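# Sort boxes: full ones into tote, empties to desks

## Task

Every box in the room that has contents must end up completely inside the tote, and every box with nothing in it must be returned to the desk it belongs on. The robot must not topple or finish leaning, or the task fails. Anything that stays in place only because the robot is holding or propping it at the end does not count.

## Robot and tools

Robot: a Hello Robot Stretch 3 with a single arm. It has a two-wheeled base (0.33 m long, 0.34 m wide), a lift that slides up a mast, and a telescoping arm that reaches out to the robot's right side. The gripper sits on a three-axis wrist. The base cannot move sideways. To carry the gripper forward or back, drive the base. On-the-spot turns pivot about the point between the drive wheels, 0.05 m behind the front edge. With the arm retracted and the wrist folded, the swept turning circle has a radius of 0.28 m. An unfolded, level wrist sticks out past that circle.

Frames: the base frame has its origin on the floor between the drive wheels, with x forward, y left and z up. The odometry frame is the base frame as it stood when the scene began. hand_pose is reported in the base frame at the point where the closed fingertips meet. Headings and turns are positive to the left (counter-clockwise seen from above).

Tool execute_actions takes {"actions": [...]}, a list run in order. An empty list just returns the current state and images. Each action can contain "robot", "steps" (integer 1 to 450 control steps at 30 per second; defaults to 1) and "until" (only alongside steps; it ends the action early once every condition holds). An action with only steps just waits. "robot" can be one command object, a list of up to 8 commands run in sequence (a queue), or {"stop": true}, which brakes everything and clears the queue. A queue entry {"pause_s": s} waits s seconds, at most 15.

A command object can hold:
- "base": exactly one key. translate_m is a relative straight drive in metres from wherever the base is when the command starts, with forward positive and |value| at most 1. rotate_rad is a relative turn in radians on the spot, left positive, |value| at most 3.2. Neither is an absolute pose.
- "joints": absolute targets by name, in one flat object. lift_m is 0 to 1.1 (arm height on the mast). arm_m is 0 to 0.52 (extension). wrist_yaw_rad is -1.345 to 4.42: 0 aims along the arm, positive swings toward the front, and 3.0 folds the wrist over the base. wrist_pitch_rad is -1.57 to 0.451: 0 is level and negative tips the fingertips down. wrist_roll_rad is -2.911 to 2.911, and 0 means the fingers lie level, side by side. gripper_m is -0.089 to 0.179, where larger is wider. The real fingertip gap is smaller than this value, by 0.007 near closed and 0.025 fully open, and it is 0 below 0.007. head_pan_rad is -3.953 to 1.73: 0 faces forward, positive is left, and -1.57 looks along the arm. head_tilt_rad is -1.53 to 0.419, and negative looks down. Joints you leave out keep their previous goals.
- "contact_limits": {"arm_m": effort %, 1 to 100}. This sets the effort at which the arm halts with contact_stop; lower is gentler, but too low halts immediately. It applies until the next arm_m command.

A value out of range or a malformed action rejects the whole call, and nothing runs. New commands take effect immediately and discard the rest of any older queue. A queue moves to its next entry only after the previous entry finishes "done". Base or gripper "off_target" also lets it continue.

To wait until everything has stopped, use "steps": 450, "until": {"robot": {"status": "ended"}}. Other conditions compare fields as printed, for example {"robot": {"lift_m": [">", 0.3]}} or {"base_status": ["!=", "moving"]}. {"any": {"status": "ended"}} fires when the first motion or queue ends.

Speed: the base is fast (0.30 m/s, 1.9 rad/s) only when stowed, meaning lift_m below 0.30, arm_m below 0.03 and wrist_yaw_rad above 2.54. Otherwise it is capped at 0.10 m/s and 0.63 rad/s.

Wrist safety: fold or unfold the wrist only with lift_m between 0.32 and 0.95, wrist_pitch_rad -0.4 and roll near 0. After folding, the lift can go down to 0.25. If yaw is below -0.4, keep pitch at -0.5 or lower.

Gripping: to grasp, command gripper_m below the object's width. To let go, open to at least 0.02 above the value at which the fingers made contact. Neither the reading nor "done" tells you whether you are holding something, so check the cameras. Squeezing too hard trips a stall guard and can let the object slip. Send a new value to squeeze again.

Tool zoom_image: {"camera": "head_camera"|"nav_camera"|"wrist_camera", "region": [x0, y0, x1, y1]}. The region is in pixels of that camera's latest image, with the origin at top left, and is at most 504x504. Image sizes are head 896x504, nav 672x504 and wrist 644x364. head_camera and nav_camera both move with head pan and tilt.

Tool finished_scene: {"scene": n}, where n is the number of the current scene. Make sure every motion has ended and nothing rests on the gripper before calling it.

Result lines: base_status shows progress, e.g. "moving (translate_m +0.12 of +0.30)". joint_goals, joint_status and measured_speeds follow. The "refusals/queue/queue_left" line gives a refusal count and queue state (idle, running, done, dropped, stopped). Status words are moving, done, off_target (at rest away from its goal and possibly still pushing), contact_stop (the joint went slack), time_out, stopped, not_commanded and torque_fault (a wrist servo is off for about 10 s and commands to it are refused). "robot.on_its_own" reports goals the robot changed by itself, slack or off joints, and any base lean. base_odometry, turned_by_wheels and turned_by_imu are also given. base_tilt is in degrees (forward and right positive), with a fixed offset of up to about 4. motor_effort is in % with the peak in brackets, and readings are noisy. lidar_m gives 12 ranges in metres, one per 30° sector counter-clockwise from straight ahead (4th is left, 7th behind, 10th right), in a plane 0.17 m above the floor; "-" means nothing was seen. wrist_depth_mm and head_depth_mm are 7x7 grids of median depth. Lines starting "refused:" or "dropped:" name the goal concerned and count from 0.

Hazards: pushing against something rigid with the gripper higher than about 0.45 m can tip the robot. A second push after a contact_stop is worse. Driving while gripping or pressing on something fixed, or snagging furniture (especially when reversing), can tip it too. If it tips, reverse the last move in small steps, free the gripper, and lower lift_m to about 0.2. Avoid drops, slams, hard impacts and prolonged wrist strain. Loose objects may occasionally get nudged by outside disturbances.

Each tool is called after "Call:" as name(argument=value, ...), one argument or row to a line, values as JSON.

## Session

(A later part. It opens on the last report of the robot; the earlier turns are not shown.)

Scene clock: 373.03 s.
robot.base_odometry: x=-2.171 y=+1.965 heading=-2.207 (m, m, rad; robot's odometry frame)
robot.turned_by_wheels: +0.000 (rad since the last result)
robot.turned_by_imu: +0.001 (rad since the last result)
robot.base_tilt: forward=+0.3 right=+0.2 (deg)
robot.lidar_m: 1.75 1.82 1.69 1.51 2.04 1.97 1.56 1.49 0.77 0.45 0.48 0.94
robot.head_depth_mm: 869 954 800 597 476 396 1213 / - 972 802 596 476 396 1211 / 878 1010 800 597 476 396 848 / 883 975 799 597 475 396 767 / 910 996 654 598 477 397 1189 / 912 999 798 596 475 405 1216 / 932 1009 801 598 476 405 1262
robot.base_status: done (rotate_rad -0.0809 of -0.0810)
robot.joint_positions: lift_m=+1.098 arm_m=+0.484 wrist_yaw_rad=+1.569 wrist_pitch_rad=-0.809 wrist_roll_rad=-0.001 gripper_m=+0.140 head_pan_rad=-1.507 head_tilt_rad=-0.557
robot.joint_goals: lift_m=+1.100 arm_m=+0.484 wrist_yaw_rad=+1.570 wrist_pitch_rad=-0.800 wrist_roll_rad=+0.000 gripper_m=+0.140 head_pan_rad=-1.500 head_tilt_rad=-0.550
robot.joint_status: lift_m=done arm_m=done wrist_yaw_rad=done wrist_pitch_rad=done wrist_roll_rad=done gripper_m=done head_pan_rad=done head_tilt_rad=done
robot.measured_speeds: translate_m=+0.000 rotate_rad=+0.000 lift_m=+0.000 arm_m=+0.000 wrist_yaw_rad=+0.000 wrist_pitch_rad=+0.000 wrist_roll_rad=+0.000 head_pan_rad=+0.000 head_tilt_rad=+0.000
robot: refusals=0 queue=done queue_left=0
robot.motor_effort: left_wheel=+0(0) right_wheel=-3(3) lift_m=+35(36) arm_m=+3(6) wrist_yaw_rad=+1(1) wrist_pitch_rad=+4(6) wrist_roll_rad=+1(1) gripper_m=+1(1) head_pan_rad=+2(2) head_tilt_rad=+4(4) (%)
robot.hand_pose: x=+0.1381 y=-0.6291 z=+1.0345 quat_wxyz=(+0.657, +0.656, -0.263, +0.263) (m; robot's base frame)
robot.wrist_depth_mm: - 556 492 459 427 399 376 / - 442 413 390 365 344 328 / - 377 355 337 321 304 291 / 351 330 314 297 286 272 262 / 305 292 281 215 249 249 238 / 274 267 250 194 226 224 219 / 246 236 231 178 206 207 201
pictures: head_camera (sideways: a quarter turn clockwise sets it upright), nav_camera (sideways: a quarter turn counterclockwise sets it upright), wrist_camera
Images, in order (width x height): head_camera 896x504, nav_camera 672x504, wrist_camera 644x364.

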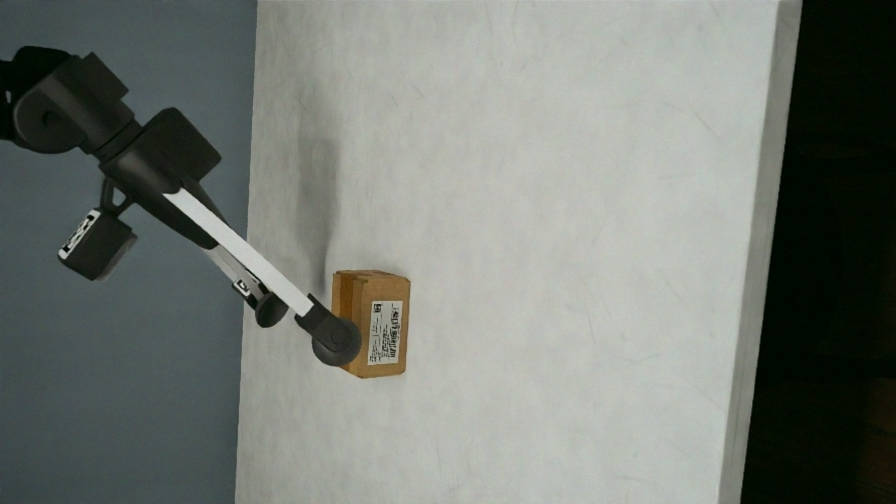

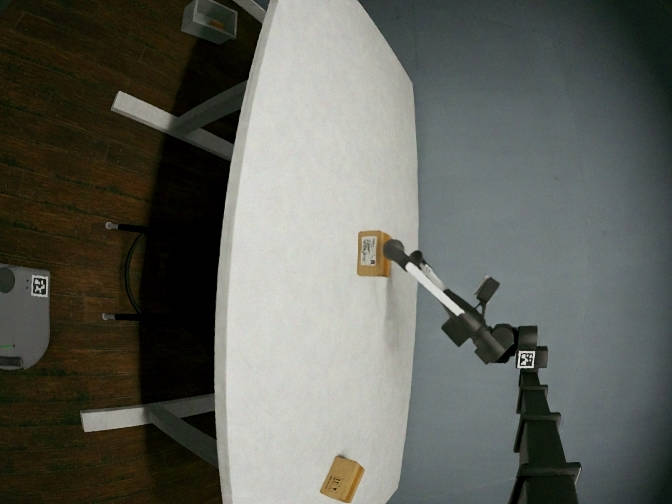

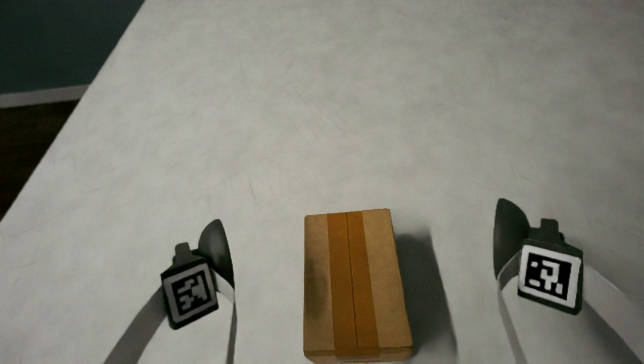

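Call:
execute_actions(
  actions=[
    {"robot": [{"base": {"translate_m": -0.01}, "joints": {"lift_m": 1.04}}, {"joints": {"gripper_m": 0.01}}, {"pause_s": 0.3}, {"joints": {"lift_m": 1.07}}], "steps": 450, "until": {"robot": {"status": "ended"}}},
    {"steps": 12},
  ],
)

Scene clock: 384.77 s.
robot.base_odometry: x=-2.165 y=+1.973 heading=-2.207 (m, m, rad; robot's odometry frame)
robot.turned_by_wheels: +0.000 (rad since the last result)
robot.turned_by_imu: +0.001 (rad since the last result)
robot.base_tilt: forward=+0.3 right=+0.3 (deg)
robot.lidar_m: 1.76 1.83 1.70 1.51 2.04 1.97 1.55 1.49 0.76 0.44 0.48 0.94
robot.head_depth_mm: 878 955 799 595 477 396 1211 / - 981 797 596 476 395 1240 / 885 - 800 596 475 396 868 / 892 994 759 594 476 396 768 / 908 991 840 596 475 396 784 / 918 997 800 595 477 405 1210 / 931 1009 799 598 475 405 1254
robot.base_status: done (translate_m -0.0100 of -0.0100)
robot.joint_positions: lift_m=+1.069 arm_m=+0.484 wrist_yaw_rad=+1.571 wrist_pitch_rad=-0.835 wrist_roll_rad=-0.001 gripper_m=+0.011 head_pan_rad=-1.507 head_tilt_rad=-0.557
robot.joint_goals: lift_m=+1.070 arm_m=+0.484 wrist_yaw_rad=+1.570 wrist_pitch_rad=-0.800 wrist_roll_rad=+0.000 gripper_m=+0.010 head_pan_rad=-1.500 head_tilt_rad=-0.550
robot.joint_status: lift_m=done arm_m=done wrist_yaw_rad=done wrist_pitch_rad=done wrist_roll_rad=done gripper_m=done head_pan_rad=done head_tilt_rad=done
robot.measured_speeds: translate_m=+0.000 rotate_rad=+0.000 lift_m=+0.000 arm_m=+0.000 wrist_yaw_rad=+0.000 wrist_pitch_rad=+0.000 wrist_roll_rad=+0.000 head_pan_rad=+0.000 head_tilt_rad=+0.000
robot: refusals=0 queue=done queue_left=0
robot.motor_effort: left_wheel=+0(1) right_wheel=-3(8) lift_m=+38(39) arm_m=+3(4) wrist_yaw_rad=-1(1) wrist_pitch_rad=+15(17) wrist_roll_rad=+1(1) gripper_m=-25(100) head_pan_rad=+2(2) head_tilt_rad=+4(4) (%)
robot.hand_pose: x=+0.1326 y=-0.6289 z=+1.0019 quat_wxyz=(+0.660, +0.660, -0.253, +0.254) (m; robot's base frame)
robot.wrist_depth_mm: - 436 403 375 353 331 314 / - 367 347 324 306 290 276 / 340 318 301 284 271 256 247 / 292 280 267 164 232 233 223 / 261 249 241 146 143 212 203 / 235 226 220 132 130 193 188 / 212 206 197 187 182 179 174
pictures: head_camera (sideways: a quarter turn clockwise sets it upright), nav_camera (sideways: a quarter turn counterclockwise sets it upright), wrist_camera
Images, in order (width x height): head_camera 896x504, nav_camera 672x504, wrist_camera 644x364.

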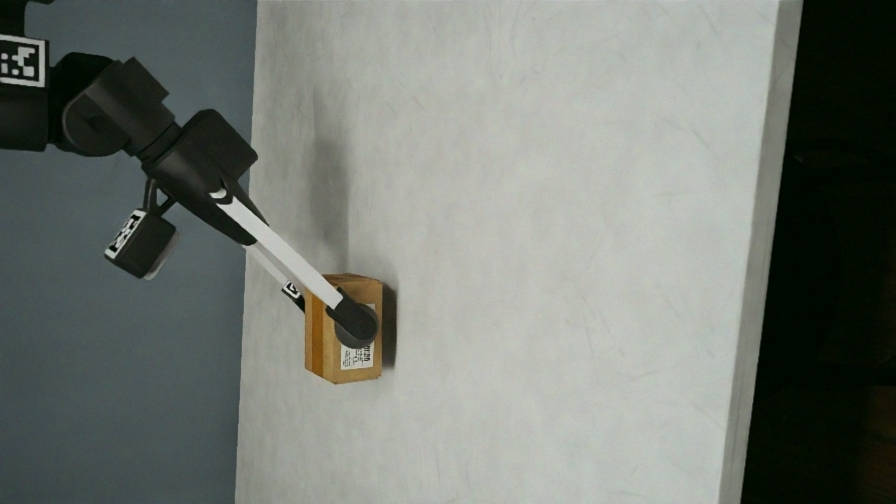

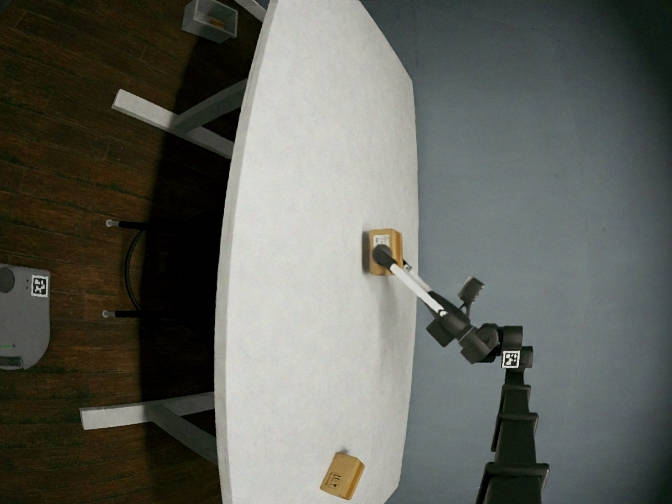

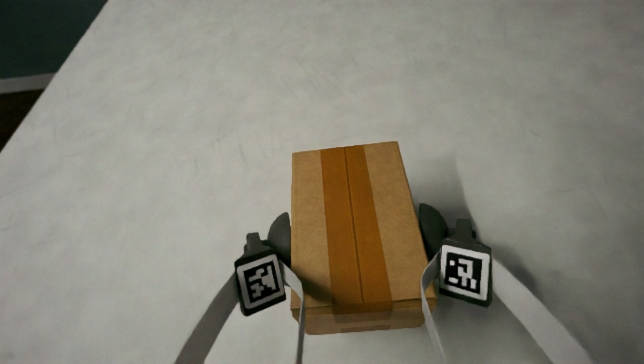

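Call:
execute_actions(
  actions=[
    {"robot": {"base": {"translate_m": 1.0}, "joints": {"lift_m": 1.095}}, "steps": 15},
    {"robot": {"joints": {"arm_m": 0.2, "wrist_yaw_rad": 0.31, "head_pan_rad": -1.4, "head_tilt_rad": -1.0}}, "steps": 450, "until": {"robot": {"translate_m": [">", 0.97]}}},
    {"robot": {"base": {"translate_m": 0.372}, "joints": {"lift_m": 0.30, "arm_m": 0.29}}, "steps": 450, "until": {"robot": {"status": "ended"}}},
  ],
)

Scene clock: 414.73 s.
robot.base_odometry: x=-2.964 y=+0.891 heading=-2.207 (m, m, rad; robot's odometry frame)
robot.turned_by_wheels: +0.000 (rad since the last result)
robot.turned_by_imu: +0.000 (rad since the last result)
robot.base_tilt: forward=+0.3 right=+0.2 (deg)
robot.lidar_m: 0.43 0.45 0.61 1.72 1.62 2.78 2.87 0.87 0.84 1.07 0.60 0.44
robot.head_depth_mm: 1013 1194 1455 1431 1310 1195 1119 / 1032 1222 1500 1473 1275 1208 - / 1061 1253 1523 1375 1282 1211 - / 1087 1282 1546 1436 1318 1209 1126 / 1110 1301 1526 1455 1325 1209 1109 / 991 1076 1159 1271 1293 1215 1122 / 805 856 914 979 1047 1129 1103
robot.base_status: done (translate_m +0.3720 of +0.3720)
robot.joint_positions: lift_m=+0.300 arm_m=+0.290 wrist_yaw_rad=+0.311 wrist_pitch_rad=-0.837 wrist_roll_rad=-0.001 gripper_m=+0.011 head_pan_rad=-1.407 head_tilt_rad=-0.988
robot.joint_goals: lift_m=+0.300 arm_m=+0.290 wrist_yaw_rad=+0.310 wrist_pitch_rad=-0.800 wrist_roll_rad=+0.000 gripper_m=+0.010 head_pan_rad=-1.400 head_tilt_rad=-1.000
robot.joint_status: lift_m=done arm_m=done wrist_yaw_rad=done wrist_pitch_rad=done wrist_roll_rad=done gripper_m=done head_pan_rad=done head_tilt_rad=done
robot.measured_speeds: translate_m=+0.000 rotate_rad=+0.000 lift_m=+0.000 arm_m=+0.000 wrist_yaw_rad=+0.000 wrist_pitch_rad=+0.000 wrist_roll_rad=+0.000 head_pan_rad=+0.000 head_tilt_rad=+0.000
robot: refusals=0 queue=done queue_left=0
robot.motor_effort: left_wheel=+0(4) right_wheel=-3(4) lift_m=+17(40) arm_m=+3(3) wrist_yaw_rad=+0(3) wrist_pitch_rad=+16(17) wrist_roll_rad=+1(1) gripper_m=-25(24) head_pan_rad=+2(9) head_tilt_rad=-7(38) (%)
robot.hand_pose: x=+0.0254 y=-0.5810 z=+0.2326 quat_wxyz=(+0.683, +0.384, -0.593, -0.184) (m; robot's base frame)
robot.wrist_depth_mm: 367 468 632 605 554 514 476 / 374 481 619 612 577 544 515 / 382 486 564 381 486 483 461 / 393 493 488 164 306 433 419 / 391 461 440 146 144 394 382 / 403 422 410 132 130 361 353 / 394 386 276 347 298 332 325
pictures: head_camera (sideways: a quarter turn clockwise sets it upright), nav_camera (sideways: a quarter turn counterclockwise sets it upright), wrist_camera
Images, in order (width x height): head_camera 896x504, nav_camera 672x504, wrist_camera 644x364.

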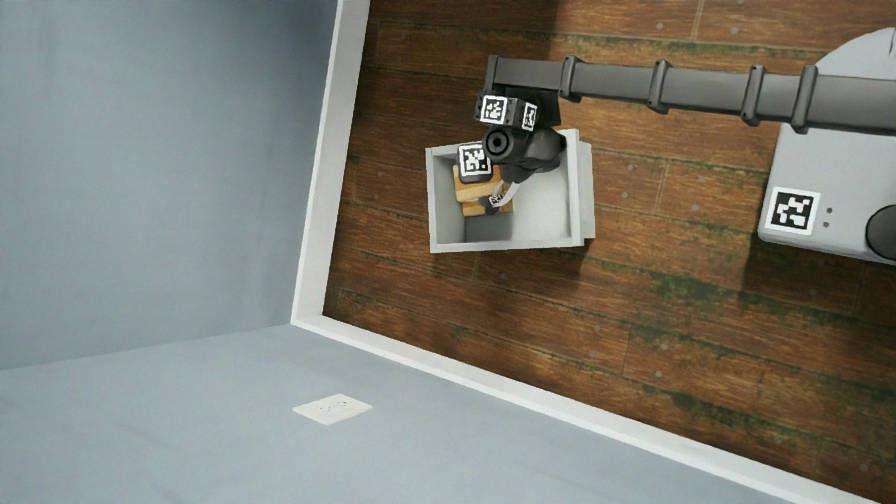

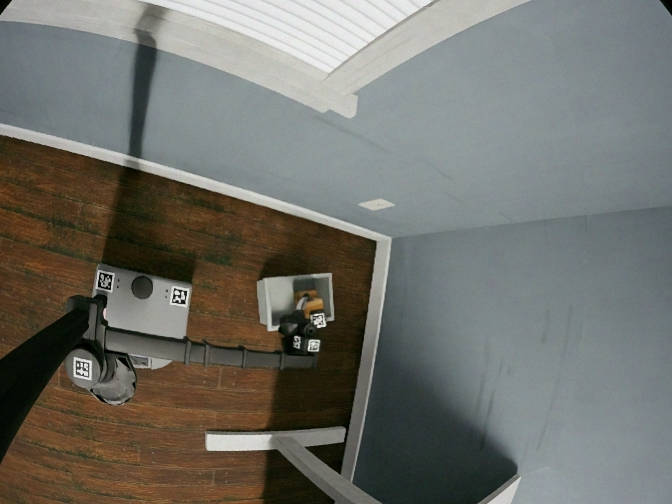

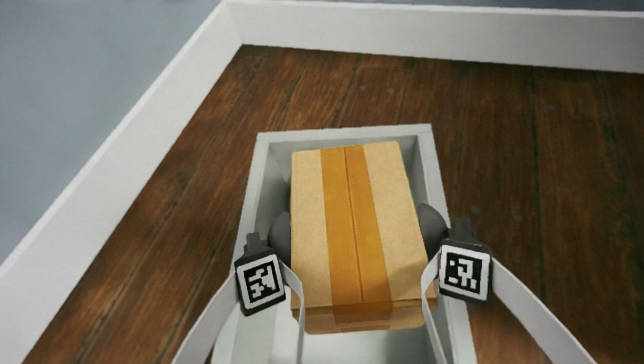

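Call:
execute_actions(
  actions=[
    {"robot": {"base": {"translate_m": 0.02}, "joints": {"lift_m": 0.17, "arm_m": 0.281}}, "steps": 450, "until": {"robot": {"status": "ended"}}},
  ],
)

Scene clock: 421.97 s.
robot.base_odometry: x=-2.976 y=+0.875 heading=-2.207 (m, m, rad; robot's odometry frame)
robot.turned_by_wheels: +0.000 (rad since the last result)
robot.turned_by_imu: +0.001 (rad since the last result)
robot.base_tilt: forward=+0.4 right=+0.2 (deg)
robot.lidar_m: 0.41 0.42 0.59 1.64 1.67 2.79 2.91 0.87 0.85 1.07 0.58 0.42
robot.head_depth_mm: 1012 1183 1437 1446 1308 1198 1118 / 1037 1223 1498 1455 1290 1205 - / 1058 1262 1523 1409 1284 1209 - / 1086 1288 1549 1459 1321 1204 1127 / 1103 1279 1466 1437 1316 1211 1116 / 948 1016 1088 1205 1278 1220 1122 / 767 818 868 930 1007 1093 1091
robot.base_status: done (translate_m +0.0200 of +0.0200)
robot.joint_positions: lift_m=+0.170 arm_m=+0.281 wrist_yaw_rad=+0.311 wrist_pitch_rad=-0.837 wrist_roll_rad=-0.001 gripper_m=+0.011 head_pan_rad=-1.407 head_tilt_rad=-0.988
robot.joint_goals: lift_m=+0.170 arm_m=+0.281 wrist_yaw_rad=+0.310 wrist_pitch_rad=-0.800 wrist_roll_rad=+0.000 gripper_m=+0.010 head_pan_rad=-1.400 head_tilt_rad=-1.000
robot.joint_status: lift_m=done arm_m=done wrist_yaw_rad=done wrist_pitch_rad=done wrist_roll_rad=done gripper_m=done head_pan_rad=done head_tilt_rad=done
robot.measured_speeds: translate_m=+0.000 rotate_rad=+0.000 lift_m=+0.000 arm_m=+0.000 wrist_yaw_rad=+0.000 wrist_pitch_rad=+0.000 wrist_roll_rad=+0.000 head_pan_rad=+0.000 head_tilt_rad=+0.000
robot: refusals=0 queue=done queue_left=0
robot.motor_effort: left_wheel=+0(4) right_wheel=-3(5) lift_m=+18(19) arm_m=-2(7) wrist_yaw_rad=+0(0) wrist_pitch_rad=+17(17) wrist_roll_rad=+1(1) gripper_m=-25(25) head_pan_rad=+2(2) head_tilt_rad=-7(7) (%)
robot.hand_pose: x=+0.0254 y=-0.5725 z=+0.1026 quat_wxyz=(+0.683, +0.384, -0.593, -0.184) (m; robot's base frame)
robot.wrist_depth_mm: 346 429 499 261 252 389 388 / 345 423 285 291 283 220 344 / 351 393 258 324 319 199 308 / 348 347 206 164 284 183 276 / 324 307 185 146 143 171 245 / 290 276 167 132 130 165 132 / 265 195 218 229 225 210 118
pictures: head_camera (sideways: a quarter turn clockwise sets it upright), nav_camera (sideways: a quarter turn counterclockwise sets it upright), wrist_camera
Images, in order (width x height): head_camera 896x504, nav_camera 672x504, wrist_camera 644x364.

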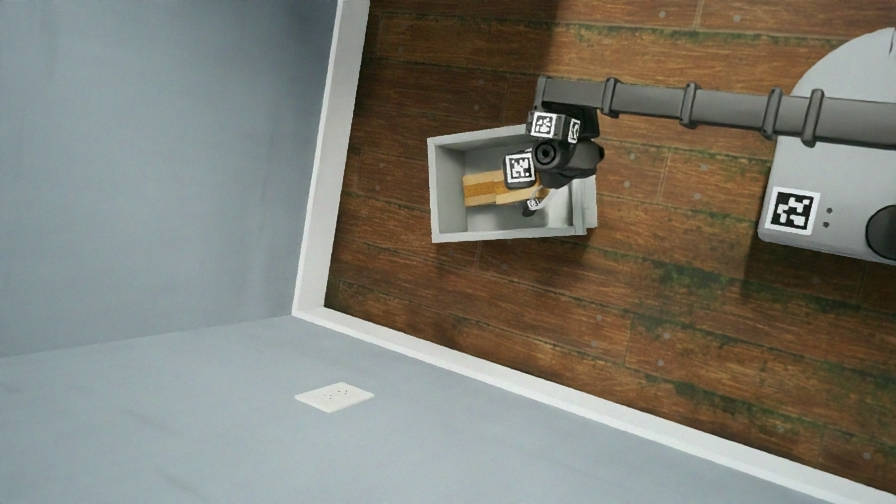

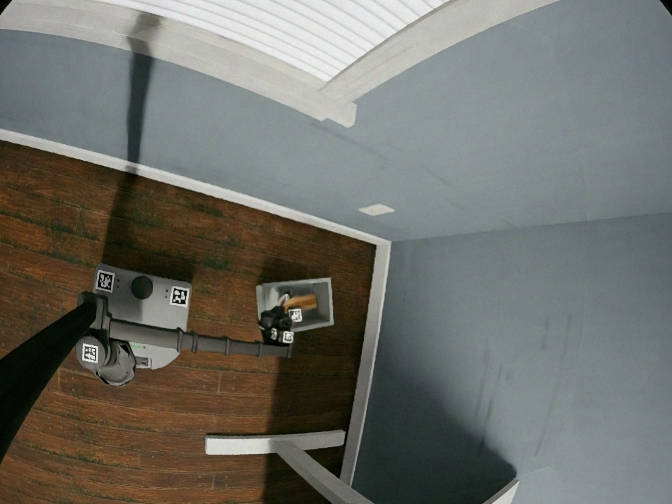

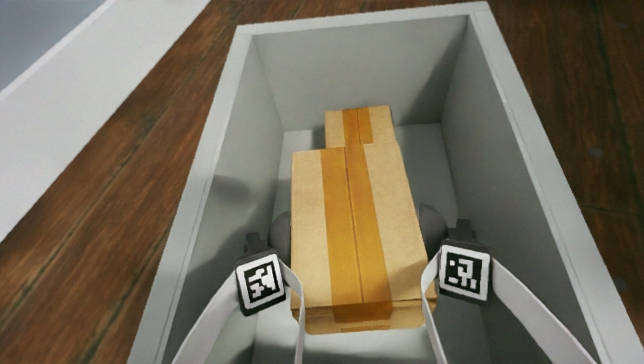

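Call:
execute_actions(
  actions=[],
)

Scene clock: 429.87 s.
robot.base_odometry: x=-2.976 y=+0.875 heading=-2.207 (m, m, rad; robot's odometry frame)
robot.turned_by_wheels: +0.000 (rad since the last result)
robot.turned_by_imu: +0.000 (rad since the last result)
robot.base_tilt: forward=+0.3 right=+0.2 (deg)
robot.lidar_m: 0.41 0.43 0.59 1.64 1.67 2.80 2.90 0.87 0.85 1.07 0.58 0.42
robot.head_depth_mm: 1013 1196 1446 1443 1299 1202 1115 / 1042 1222 1500 1451 1301 1201 - / 1060 1262 1525 1412 1282 1204 - / 1083 1294 1551 1451 1320 1213 1128 / 1102 1278 1486 1438 1321 1207 1117 / 949 1019 1095 1209 1277 1214 1119 / 767 816 869 934 1008 1092 1092
robot.base_status: done (translate_m +0.0200 of +0.0200)
robot.joint_positions: lift_m=+0.170 arm_m=+0.281 wrist_yaw_rad=+0.311 wrist_pitch_rad=-0.837 wrist_roll_rad=-0.001 gripper_m=+0.011 head_pan_rad=-1.407 head_tilt_rad=-0.988
robot.joint_goals: lift_m=+0.170 arm_m=+0.281 wrist_yaw_rad=+0.310 wrist_pitch_rad=-0.800 wrist_roll_rad=+0.000 gripper_m=+0.010 head_pan_rad=-1.400 head_tilt_rad=-1.000
robot.joint_status: lift_m=done arm_m=done wrist_yaw_rad=done wrist_pitch_rad=done wrist_roll_rad=done gripper_m=done head_pan_rad=done head_tilt_rad=done
robot.measured_speeds: translate_m=+0.000 rotate_rad=+0.000 lift_m=+0.000 arm_m=+0.000 wrist_yaw_rad=+0.000 wrist_pitch_rad=+0.000 wrist_roll_rad=+0.000 head_pan_rad=+0.000 head_tilt_rad=+0.000
robot: refusals=0 queue=done queue_left=0
robot.motor_effort: left_wheel=+0(0) right_wheel=-4(3) lift_m=+18(18) arm_m=-3(2) wrist_yaw_rad=-1(0) wrist_pitch_rad=+17(16) wrist_roll_rad=+1(1) gripper_m=-24(26) head_pan_rad=+2(2) head_tilt_rad=-6(7) (%)
robot.hand_pose: x=+0.0254 y=-0.5725 z=+0.1026 quat_wxyz=(+0.683, +0.384, -0.593, -0.184) (m; robot's base frame)
robot.wrist_depth_mm: 348 430 505 262 252 385 392 / 345 431 283 291 285 219 342 / 352 391 258 322 316 198 307 / 348 343 205 164 285 184 276 / 323 308 185 147 143 171 245 / 291 276 167 132 130 165 132 / 266 195 219 230 225 209 118
pictures: head_camera (sideways: a quarter turn clockwise sets it upright), nav_camera (sideways: a quarter turn counterclockwise sets it upright), wrist_camera
Images, in order (width x height): head_camera 896x504, nav_camera 672x504, wrist_camera 644x364.

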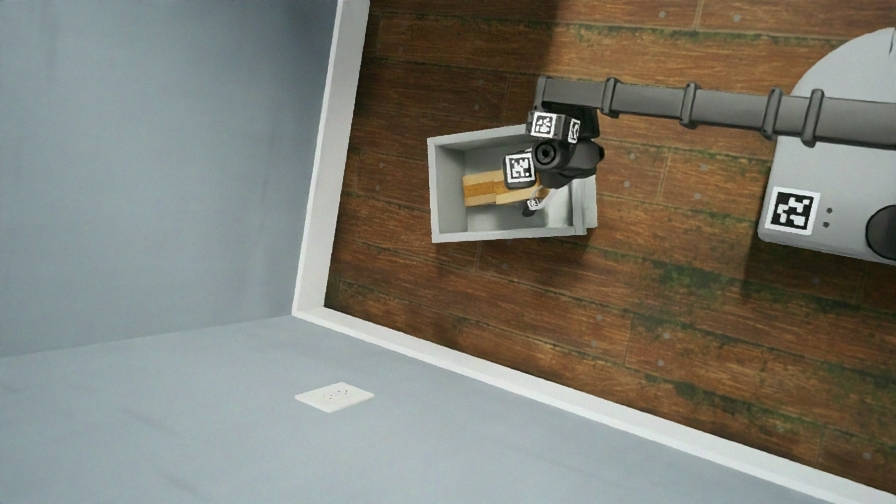

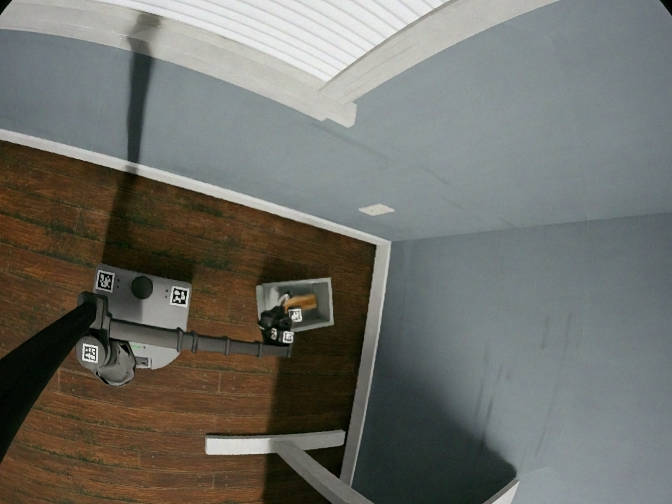

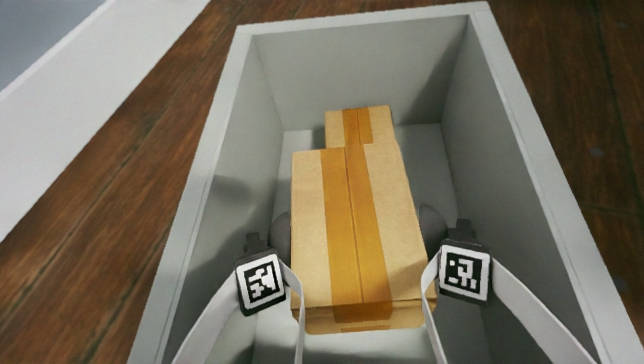

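Call:
execute_actions(
  actions=[
    {"robot":{"joints":{"lift_m":0.11}},"steps":90,"until":{"robot":{"status":"ended"}}},
  ],
)

Scene clock: 433.20 s.
robot.base_odometry: x=-2.976 y=+0.875 heading=-2.207 (m, m, rad; robot's odometry frame)
robot.turned_by_wheels: +0.000 (rad since the last result)
robot.turned_by_imu: +0.001 (rad since the last result)
robot.base_tilt: forward=+0.4 right=+0.2 (deg)
robot.lidar_m: 0.41 0.43 0.58 1.64 1.67 2.79 2.90 0.87 0.86 1.07 0.58 0.42
robot.head_depth_mm: 1016 1193 1457 1446 1308 1202 1119 / 1036 1224 1497 1446 1309 1203 - / 1056 1261 1524 1414 1284 1205 - / 1083 1287 1557 1456 1317 1209 1127 / 1106 1271 1484 1435 1324 1207 1111 / 947 1023 1090 1209 1283 1209 1124 / 769 816 868 935 1003 1091 1100
robot.base_status: done (translate_m +0.0200 of +0.0200)
robot.joint_positions: lift_m=+0.110 arm_m=+0.281 wrist_yaw_rad=+0.311 wrist_pitch_rad=-0.837 wrist_roll_rad=-0.001 gripper_m=+0.011 head_pan_rad=-1.407 head_tilt_rad=-0.988
robot.joint_goals: lift_m=+0.110 arm_m=+0.281 wrist_yaw_rad=+0.310 wrist_pitch_rad=-0.800 wrist_roll_rad=+0.000 gripper_m=+0.010 head_pan_rad=-1.400 head_tilt_rad=-1.000
robot.joint_status: lift_m=done arm_m=done wrist_yaw_rad=done wrist_pitch_rad=done wrist_roll_rad=done gripper_m=done head_pan_rad=done head_tilt_rad=done
robot.measured_speeds: translate_m=+0.000 rotate_rad=+0.000 lift_m=+0.000 arm_m=+0.000 wrist_yaw_rad=+0.000 wrist_pitch_rad=+0.000 wrist_roll_rad=+0.000 head_pan_rad=+0.000 head_tilt_rad=+0.000
robot: refusals=0 queue=done queue_left=0
robot.motor_effort: left_wheel=+0(0) right_wheel=-3(3) lift_m=+18(16) arm_m=-2(2) wrist_yaw_rad=+0(0) wrist_pitch_rad=+17(16) wrist_roll_rad=+1(1) gripper_m=-25(23) head_pan_rad=+2(2) head_tilt_rad=-7(7) (%)
robot.hand_pose: x=+0.0254 y=-0.5725 z=+0.0426 quat_wxyz=(+0.683, +0.384, -0.593, -0.184) (m; robot's base frame)
robot.wrist_depth_mm: 336 392 214 248 244 177 125 / 338 150 210 237 270 180 110 / 317 129 207 206 242 181 111 / 280 121 204 165 219 184 112 / 102 120 184 146 143 170 113 / 95 119 168 132 130 165 113 / 94 118 184 176 172 169 108
pictures: head_camera (sideways: a quarter turn clockwise sets it upright), nav_camera (sideways: a quarter turn counterclockwise sets it upright), wrist_camera
Images, in order (width x height): head_camera 896x504, nav_camera 672x504, wrist_camera 644x364.

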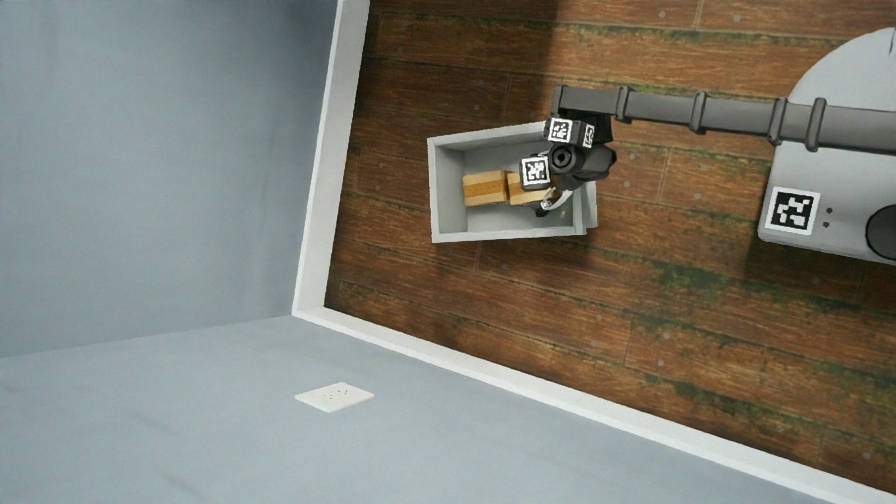

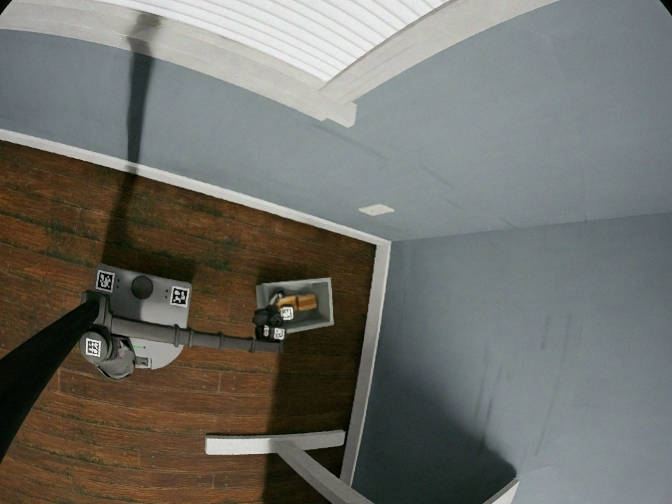

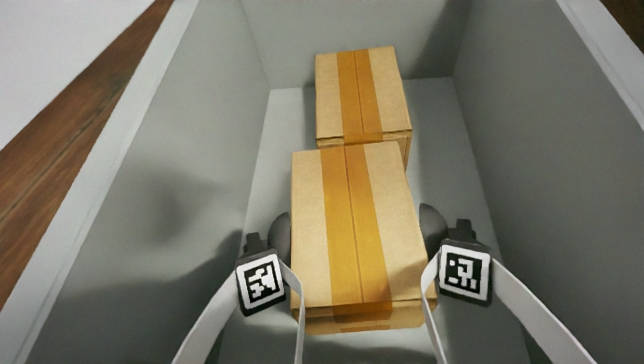

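Call:
execute_actions(
  actions=[
    {"robot":{"joints":{"lift_m":0.097}},"steps":60,"until":{"robot":{"status":"ended"}}},
  ],
)

Scene clock: 435.00 s.
robot.base_odometry: x=-2.976 y=+0.875 heading=-2.207 (m, m, rad; robot's odometry frame)
robot.turned_by_wheels: +0.000 (rad since the last result)
robot.turned_by_imu: +0.000 (rad since the last result)
robot.base_tilt: forward=+0.3 right=+0.3 (deg)
robot.lidar_m: 0.41 0.42 0.59 1.64 1.68 2.79 2.90 0.87 0.85 1.07 0.58 0.42
robot.head_depth_mm: 1014 1189 1449 1441 1309 1194 1114 / 1032 1222 1495 1448 1322 1202 - / 1059 1250 1527 1386 1283 1205 - / 1082 1290 1553 1447 1320 1213 1128 / 1104 1280 1482 1440 1320 1217 1112 / 947 1020 1096 1212 1278 1207 1118 / 770 812 872 935 1004 1092 1096
robot.base_status: done (translate_m +0.0200 of +0.0200)
robot.joint_positions: lift_m=+0.098 arm_m=+0.281 wrist_yaw_rad=+0.311 wrist_pitch_rad=-0.802 wrist_roll_rad=-0.001 gripper_m=+0.011 head_pan_rad=-1.407 head_tilt_rad=-0.988
robot.joint_goals: lift_m=+0.097 arm_m=+0.281 wrist_yaw_rad=+0.310 wrist_pitch_rad=-0.800 wrist_roll_rad=+0.000 gripper_m=+0.010 head_pan_rad=-1.400 head_tilt_rad=-1.000
robot.joint_status: lift_m=done arm_m=done wrist_yaw_rad=done wrist_pitch_rad=done wrist_roll_rad=done gripper_m=done head_pan_rad=done head_tilt_rad=done
robot.measured_speeds: translate_m=+0.000 rotate_rad=+0.000 lift_m=+0.000 arm_m=+0.000 wrist_yaw_rad=+0.000 wrist_pitch_rad=+0.000 wrist_roll_rad=+0.000 head_pan_rad=+0.000 head_tilt_rad=+0.000
robot: refusals=0 queue=done queue_left=0
robot.motor_effort: left_wheel=+0(0) right_wheel=-3(3) lift_m=+8(16) arm_m=-2(2) wrist_yaw_rad=+0(1) wrist_pitch_rad=+1(17) wrist_roll_rad=+1(1) gripper_m=-24(25) head_pan_rad=+2(2) head_tilt_rad=-7(7) (%)
robot.hand_pose: x=+0.0276 y=-0.5794 z=+0.0355 quat_wxyz=(+0.686, +0.374, -0.600, -0.172) (m; robot's base frame)
robot.wrist_depth_mm: 331 397 212 240 238 179 119 / 342 143 209 262 260 180 111 / 321 123 206 203 201 183 112 / 267 120 204 164 214 184 112 / 97 119 184 146 143 172 113 / 94 118 166 132 130 166 114 / 94 118 178 169 166 163 109
pictures: head_camera (sideways: a quarter turn clockwise sets it upright), nav_camera (sideways: a quarter turn counterclockwise sets it upright), wrist_camera
Images, in order (width x height): head_camera 896x504, nav_camera 672x504, wrist_camera 644x364.

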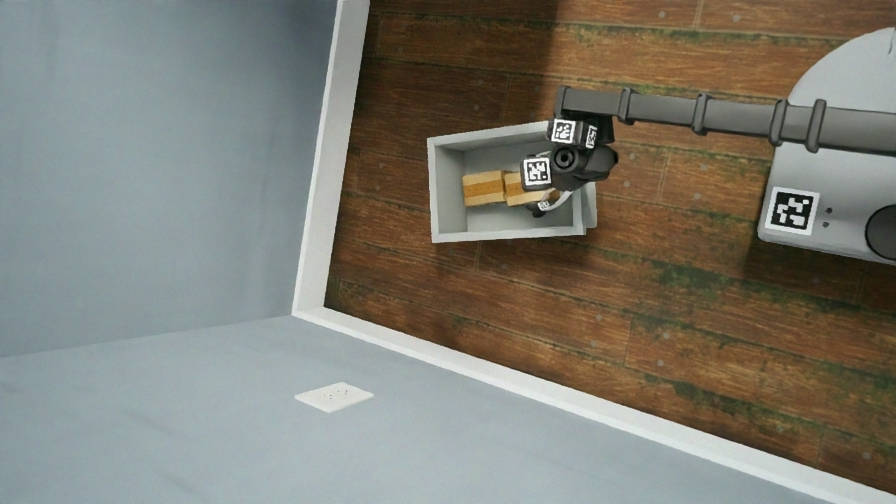

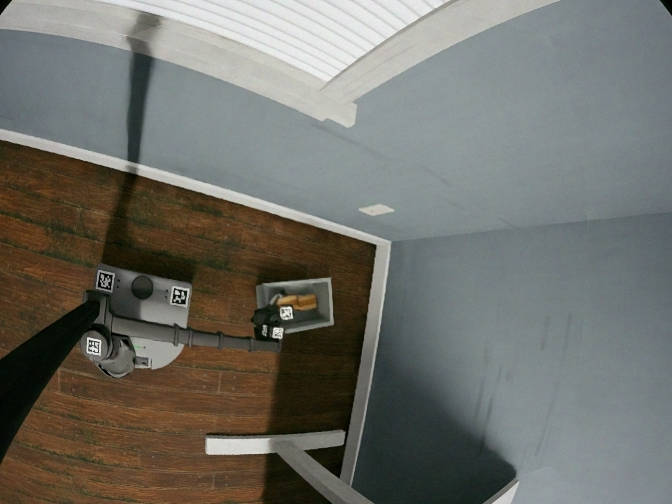

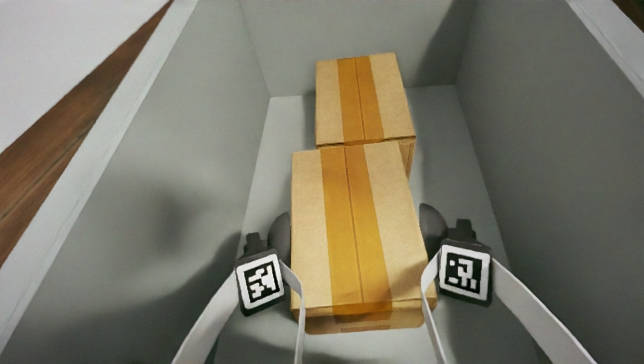

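Call:
execute_actions(
  actions=[
    {"robot":[{"joints":{"gripper_m":0.092}},{"joints":{"lift_m":0.2}}],"steps":200,"until":{"robot":{"status":"ended"}}},
  ],
)

Scene clock: 439.90 s.
robot.base_odometry: x=-2.976 y=+0.875 heading=-2.207 (m, m, rad; robot's odometry frame)
robot.turned_by_wheels: +0.000 (rad since the last result)
robot.turned_by_imu: +0.001 (rad since the last result)
robot.base_tilt: forward=+0.3 right=+0.2 (deg)
robot.lidar_m: 0.41 0.42 0.59 1.64 1.68 2.78 2.91 0.87 0.85 1.07 0.58 0.42
robot.head_depth_mm: 1014 1192 1447 1444 1307 1203 1122 / 1038 1225 1500 1449 1282 1201 - / 1058 1257 1526 1406 1289 1205 - / 1079 1292 1549 1456 1324 1214 1126 / 1100 1286 1482 1446 1330 1212 1120 / 947 1018 1097 1214 1274 1214 1123 / 766 818 871 931 1009 1094 1098
robot.base_status: done (translate_m +0.0200 of +0.0200)
robot.joint_positions: lift_m=+0.200 arm_m=+0.281 wrist_yaw_rad=+0.311 wrist_pitch_rad=-0.810 wrist_roll_rad=-0.001 gripper_m=+0.092 head_pan_rad=-1.407 head_tilt_rad=-0.988
robot.joint_goals: lift_m=+0.200 arm_m=+0.281 wrist_yaw_rad=+0.310 wrist_pitch_rad=-0.800 wrist_roll_rad=+0.000 gripper_m=+0.092 head_pan_rad=-1.400 head_tilt_rad=-1.000
robot.joint_status: lift_m=done arm_m=done wrist_yaw_rad=done wrist_pitch_rad=done wrist_roll_rad=done gripper_m=done head_pan_rad=done head_tilt_rad=done
robot.measured_speeds: translate_m=+0.000 rotate_rad=+0.000 lift_m=+0.000 arm_m=+0.000 wrist_yaw_rad=+0.000 wrist_pitch_rad=+0.000 wrist_roll_rad=+0.000 head_pan_rad=+0.000 head_tilt_rad=+0.000
robot: refusals=0 queue=done queue_left=0
robot.motor_effort: left_wheel=+0(1) right_wheel=-2(2) lift_m=+35(35) arm_m=-2(2) wrist_yaw_rad=+0(1) wrist_pitch_rad=+4(4) wrist_roll_rad=+1(1) gripper_m=+1(99) head_pan_rad=+2(2) head_tilt_rad=-7(7) (%)
robot.hand_pose: x=+0.0271 y=-0.5780 z=+0.1361 quat_wxyz=(+0.686, +0.376, -0.598, -0.175) (m; robot's base frame)
robot.wrist_depth_mm: 345 436 571 553 510 485 450 / 352 444 501 293 280 410 398 / 352 440 416 335 322 350 354 / 361 400 287 335 329 227 319 / 355 352 223 275 299 182 289 / 330 319 259 247 272 174 264 / 298 293 215 257 250 192 244
pictures: head_camera (sideways: a quarter turn clockwise sets it upright), nav_camera (sideways: a quarter turn counterclockwise sets it upright), wrist_camera
Images, in order (width x height): head_camera 896x504, nav_camera 672x504, wrist_camera 644x364.

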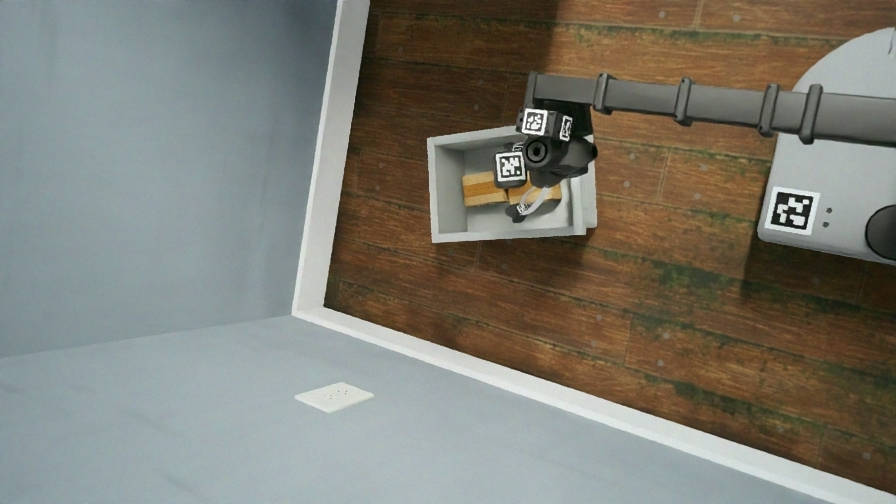

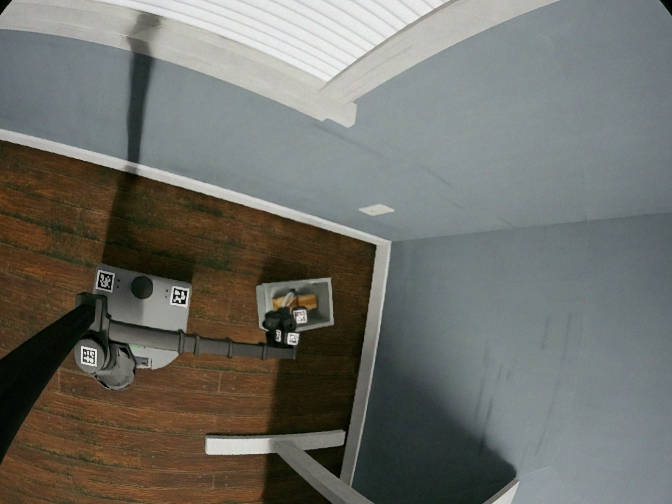

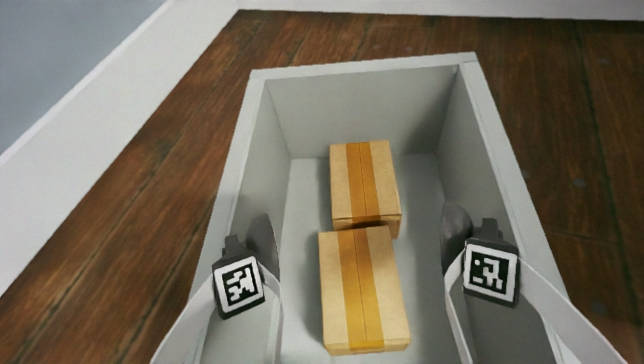

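Call:
execute_actions(
  actions=[
    {"robot":{"joints":{"lift_m":1.1,"head_pan_rad":-1.9,"head_tilt_rad":-0.6}},"steps":60,"until":{"robot":{"lift_m":[">",0.27]}}},
    {"robot":{"joints":{"arm_m":0.0,"wrist_pitch_rad":-0.5,"wrist_yaw_rad":0.0,"gripper_m":0.145},"base":{"translate_m":-0.33}},"steps":400,"until":{"robot":{"lift_m":[">",0.99],"base_status":["!=","moving"]}}},
    {"robot":{"base":{"translate_m":-1.0}},"steps":450,"until":{"robot":{"status":"ended"}}},
  ],
)

Scene clock: 469.30 s.
robot.base_odometry: x=-2.186 y=+1.945 heading=-2.207 (m, m, rad; robot's odometry frame)
robot.turned_by_wheels: +0.000 (rad since the last result)
robot.turned_by_imu: +0.003 (rad since the last result)
robot.base_tilt: forward=+0.4 right=+0.2 (deg)
robot.lidar_m: 1.73 1.80 1.68 1.51 2.04 1.99 1.58 1.49 0.79 0.45 0.47 0.92
robot.head_depth_mm: - - - - 429 1242 1206 / - - - - - 1347 1230 / - - - - 429 1325 1226 / - - - - - 1338 1230 / - - - - - 789 1180 / - - - - - 389 1161 / - - - - 429 381 747
robot.base_status: done (translate_m -1.0000 of -1.0000)
robot.joint_positions: lift_m=+1.098 arm_m=+0.002 wrist_yaw_rad=+0.001 wrist_pitch_rad=-0.518 wrist_roll_rad=-0.001 gripper_m=+0.145 head_pan_rad=-1.893 head_tilt_rad=-0.606
robot.joint_goals: lift_m=+1.100 arm_m=+0.000 wrist_yaw_rad=+0.000 wrist_pitch_rad=-0.500 wrist_roll_rad=+0.000 gripper_m=+0.145 head_pan_rad=-1.900 head_tilt_rad=-0.600
robot.joint_status: lift_m=done arm_m=done wrist_yaw_rad=done wrist_pitch_rad=done wrist_roll_rad=done gripper_m=done head_pan_rad=done head_tilt_rad=done
robot.measured_speeds: translate_m=+0.000 rotate_rad=+0.000 lift_m=+0.000 arm_m=+0.000 wrist_yaw_rad=+0.000 wrist_pitch_rad=+0.000 wrist_roll_rad=+0.000 head_pan_rad=+0.000 head_tilt_rad=+0.000
robot: refusals=0 queue=done queue_left=0
robot.motor_effort: left_wheel=+0(4) right_wheel=-2(8) lift_m=+35(36) arm_m=-2(2) wrist_yaw_rad=-1(1) wrist_pitch_rad=+8(8) wrist_roll_rad=+1(1) gripper_m=+0(100) head_pan_rad=-2(22) head_tilt_rad=+4(33) (%)
robot.hand_pose: x=-0.0213 y=-0.3579 z=+1.0887 quat_wxyz=(+0.684, +0.182, -0.683, -0.181) (m; robot's base frame)
robot.wrist_depth_mm: 787 759 760 756 751 748 727 / 856 851 814 771 692 630 582 / 745 659 616 562 524 487 455 / 543 500 471 447 418 398 359 / 435 411 392 367 349 339 321 / 359 348 322 309 301 284 283 / 308 293 280 272 263 254 243
pictures: head_camera (sideways: a quarter turn clockwise sets it upright), nav_camera (sideways: a quarter turn counterclockwise sets it upright), wrist_camera
Images, in order (width x height): head_camera 896x504, nav_camera 672x504, wrist_camera 644x364.

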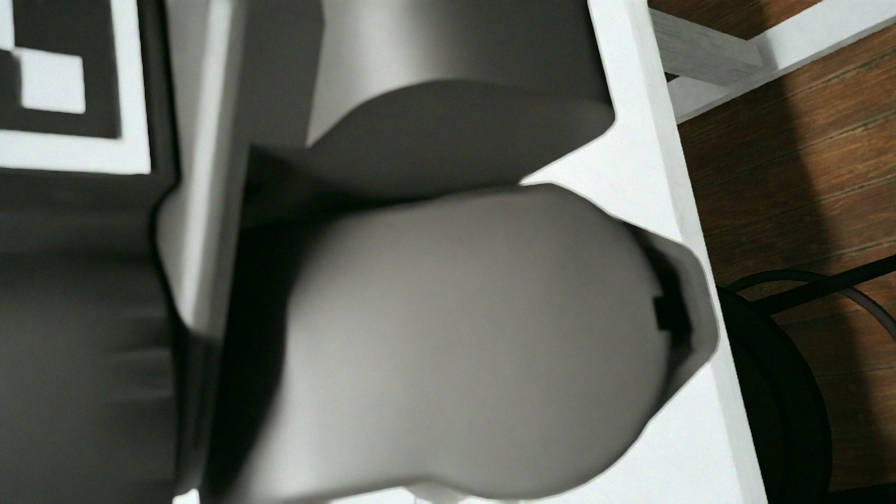

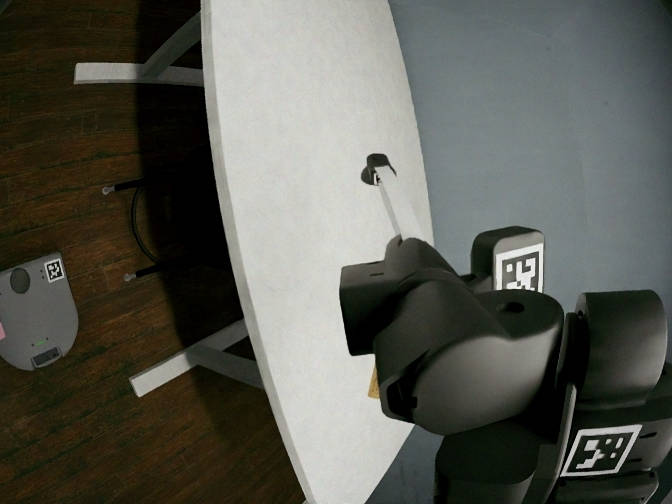

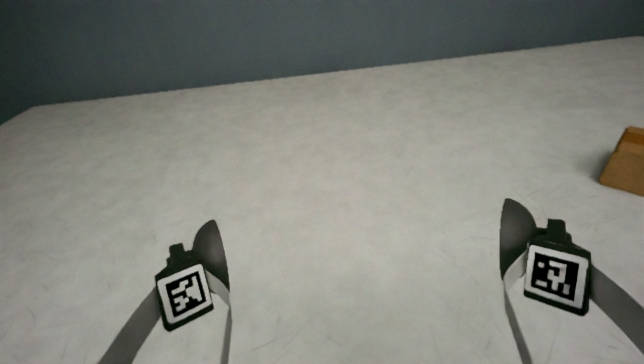

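Call:
execute_actions(
  actions=[
    {"robot":{"base":{"translate_m":-0.31},"joints":{"arm_m":0.08,"head_pan_rad":-1.64,"head_tilt_rad":-0.3}},"steps":450,"until":{"robot":{"status":"ended"}}},
  ],
)

Scene clock: 477.03 s.
robot.base_odometry: x=-2.002 y=+2.195 heading=-2.207 (m, m, rad; robot's odometry frame)
robot.turned_by_wheels: +0.000 (rad since the last result)
robot.turned_by_imu: +0.001 (rad since the last result)
robot.base_tilt: forward=+0.3 right=+0.2 (deg)
robot.lidar_m: 2.03 2.11 1.84 1.51 2.04 1.76 1.28 1.49 0.63 1.06 0.49 0.66
robot.head_depth_mm: 883 - - - - 517 416 / 891 - - - - 516 415 / 895 932 - - - 497 414 / 896 931 - - - 495 414 / 896 943 1007 985 645 512 412 / 891 943 1004 978 641 512 412 / 890 945 1004 972 668 509 411
robot.base_status: done (translate_m -0.3100 of -0.3100)
robot.joint_positions: lift_m=+1.098 arm_m=+0.080 wrist_yaw_rad=+0.001 wrist_pitch_rad=-0.518 wrist_roll_rad=-0.001 gripper_m=+0.145 head_pan_rad=-1.647 head_tilt_rad=-0.310
robot.joint_goals: lift_m=+1.100 arm_m=+0.080 wrist_yaw_rad=+0.000 wrist_pitch_rad=-0.500 wrist_roll_rad=+0.000 gripper_m=+0.145 head_pan_rad=-1.640 head_tilt_rad=-0.300
robot.joint_status: lift_m=done arm_m=done wrist_yaw_rad=done wrist_pitch_rad=done wrist_roll_rad=done gripper_m=done head_pan_rad=done head_tilt_rad=done
robot.measured_speeds: translate_m=+0.000 rotate_rad=+0.000 lift_m=+0.000 arm_m=+0.000 wrist_yaw_rad=+0.000 wrist_pitch_rad=+0.000 wrist_roll_rad=+0.000 head_pan_rad=+0.000 head_tilt_rad=+0.000
robot: refusals=0 queue=done queue_left=0
robot.motor_effort: left_wheel=+0(3) right_wheel=-2(7) lift_m=+35(35) arm_m=+3(6) wrist_yaw_rad=-1(1) wrist_pitch_rad=+8(8) wrist_roll_rad=+1(1) gripper_m=+0(0) head_pan_rad=+2(16) head_tilt_rad=+6(31) (%)
robot.hand_pose: x=-0.0213 y=-0.4354 z=+1.0887 quat_wxyz=(+0.684, +0.182, -0.683, -0.181) (m; robot's base frame)
robot.wrist_depth_mm: 706 698 687 682 680 672 679 / 765 771 749 722 692 653 737 / 742 677 605 568 524 485 777 / 541 507 469 447 421 400 372 / 428 412 393 350 293 337 320 / 359 351 321 313 288 284 281 / 307 290 280 271 262 254 244
pictures: head_camera (sideways: a quarter turn clockwise sets it upright), nav_camera (sideways: a quarter turn counterclockwise sets it upright), wrist_camera
Images, in order (width x height): head_camera 896x504, nav_camera 672x504, wrist_camera 644x364.

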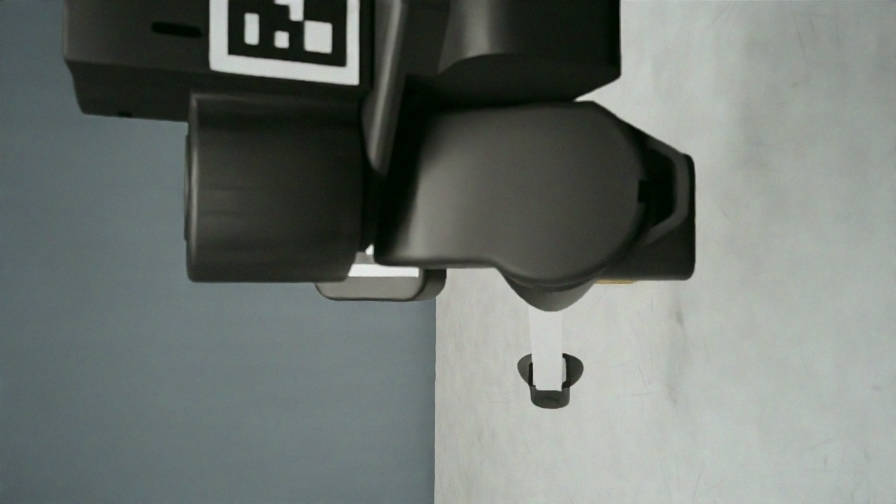

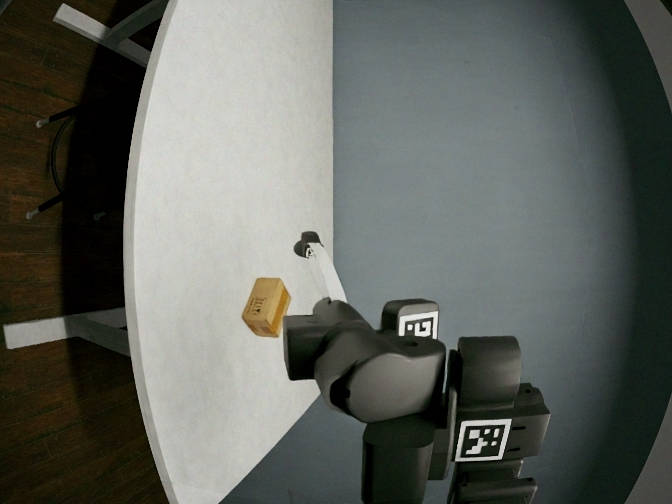

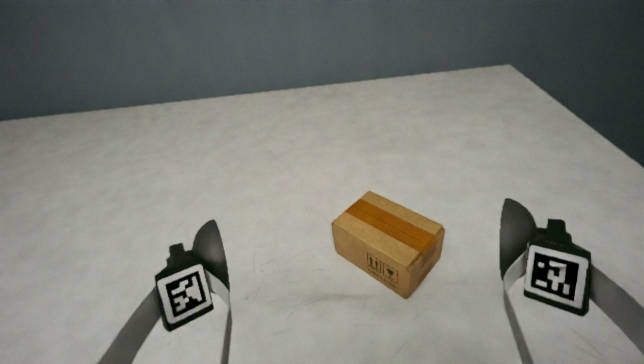

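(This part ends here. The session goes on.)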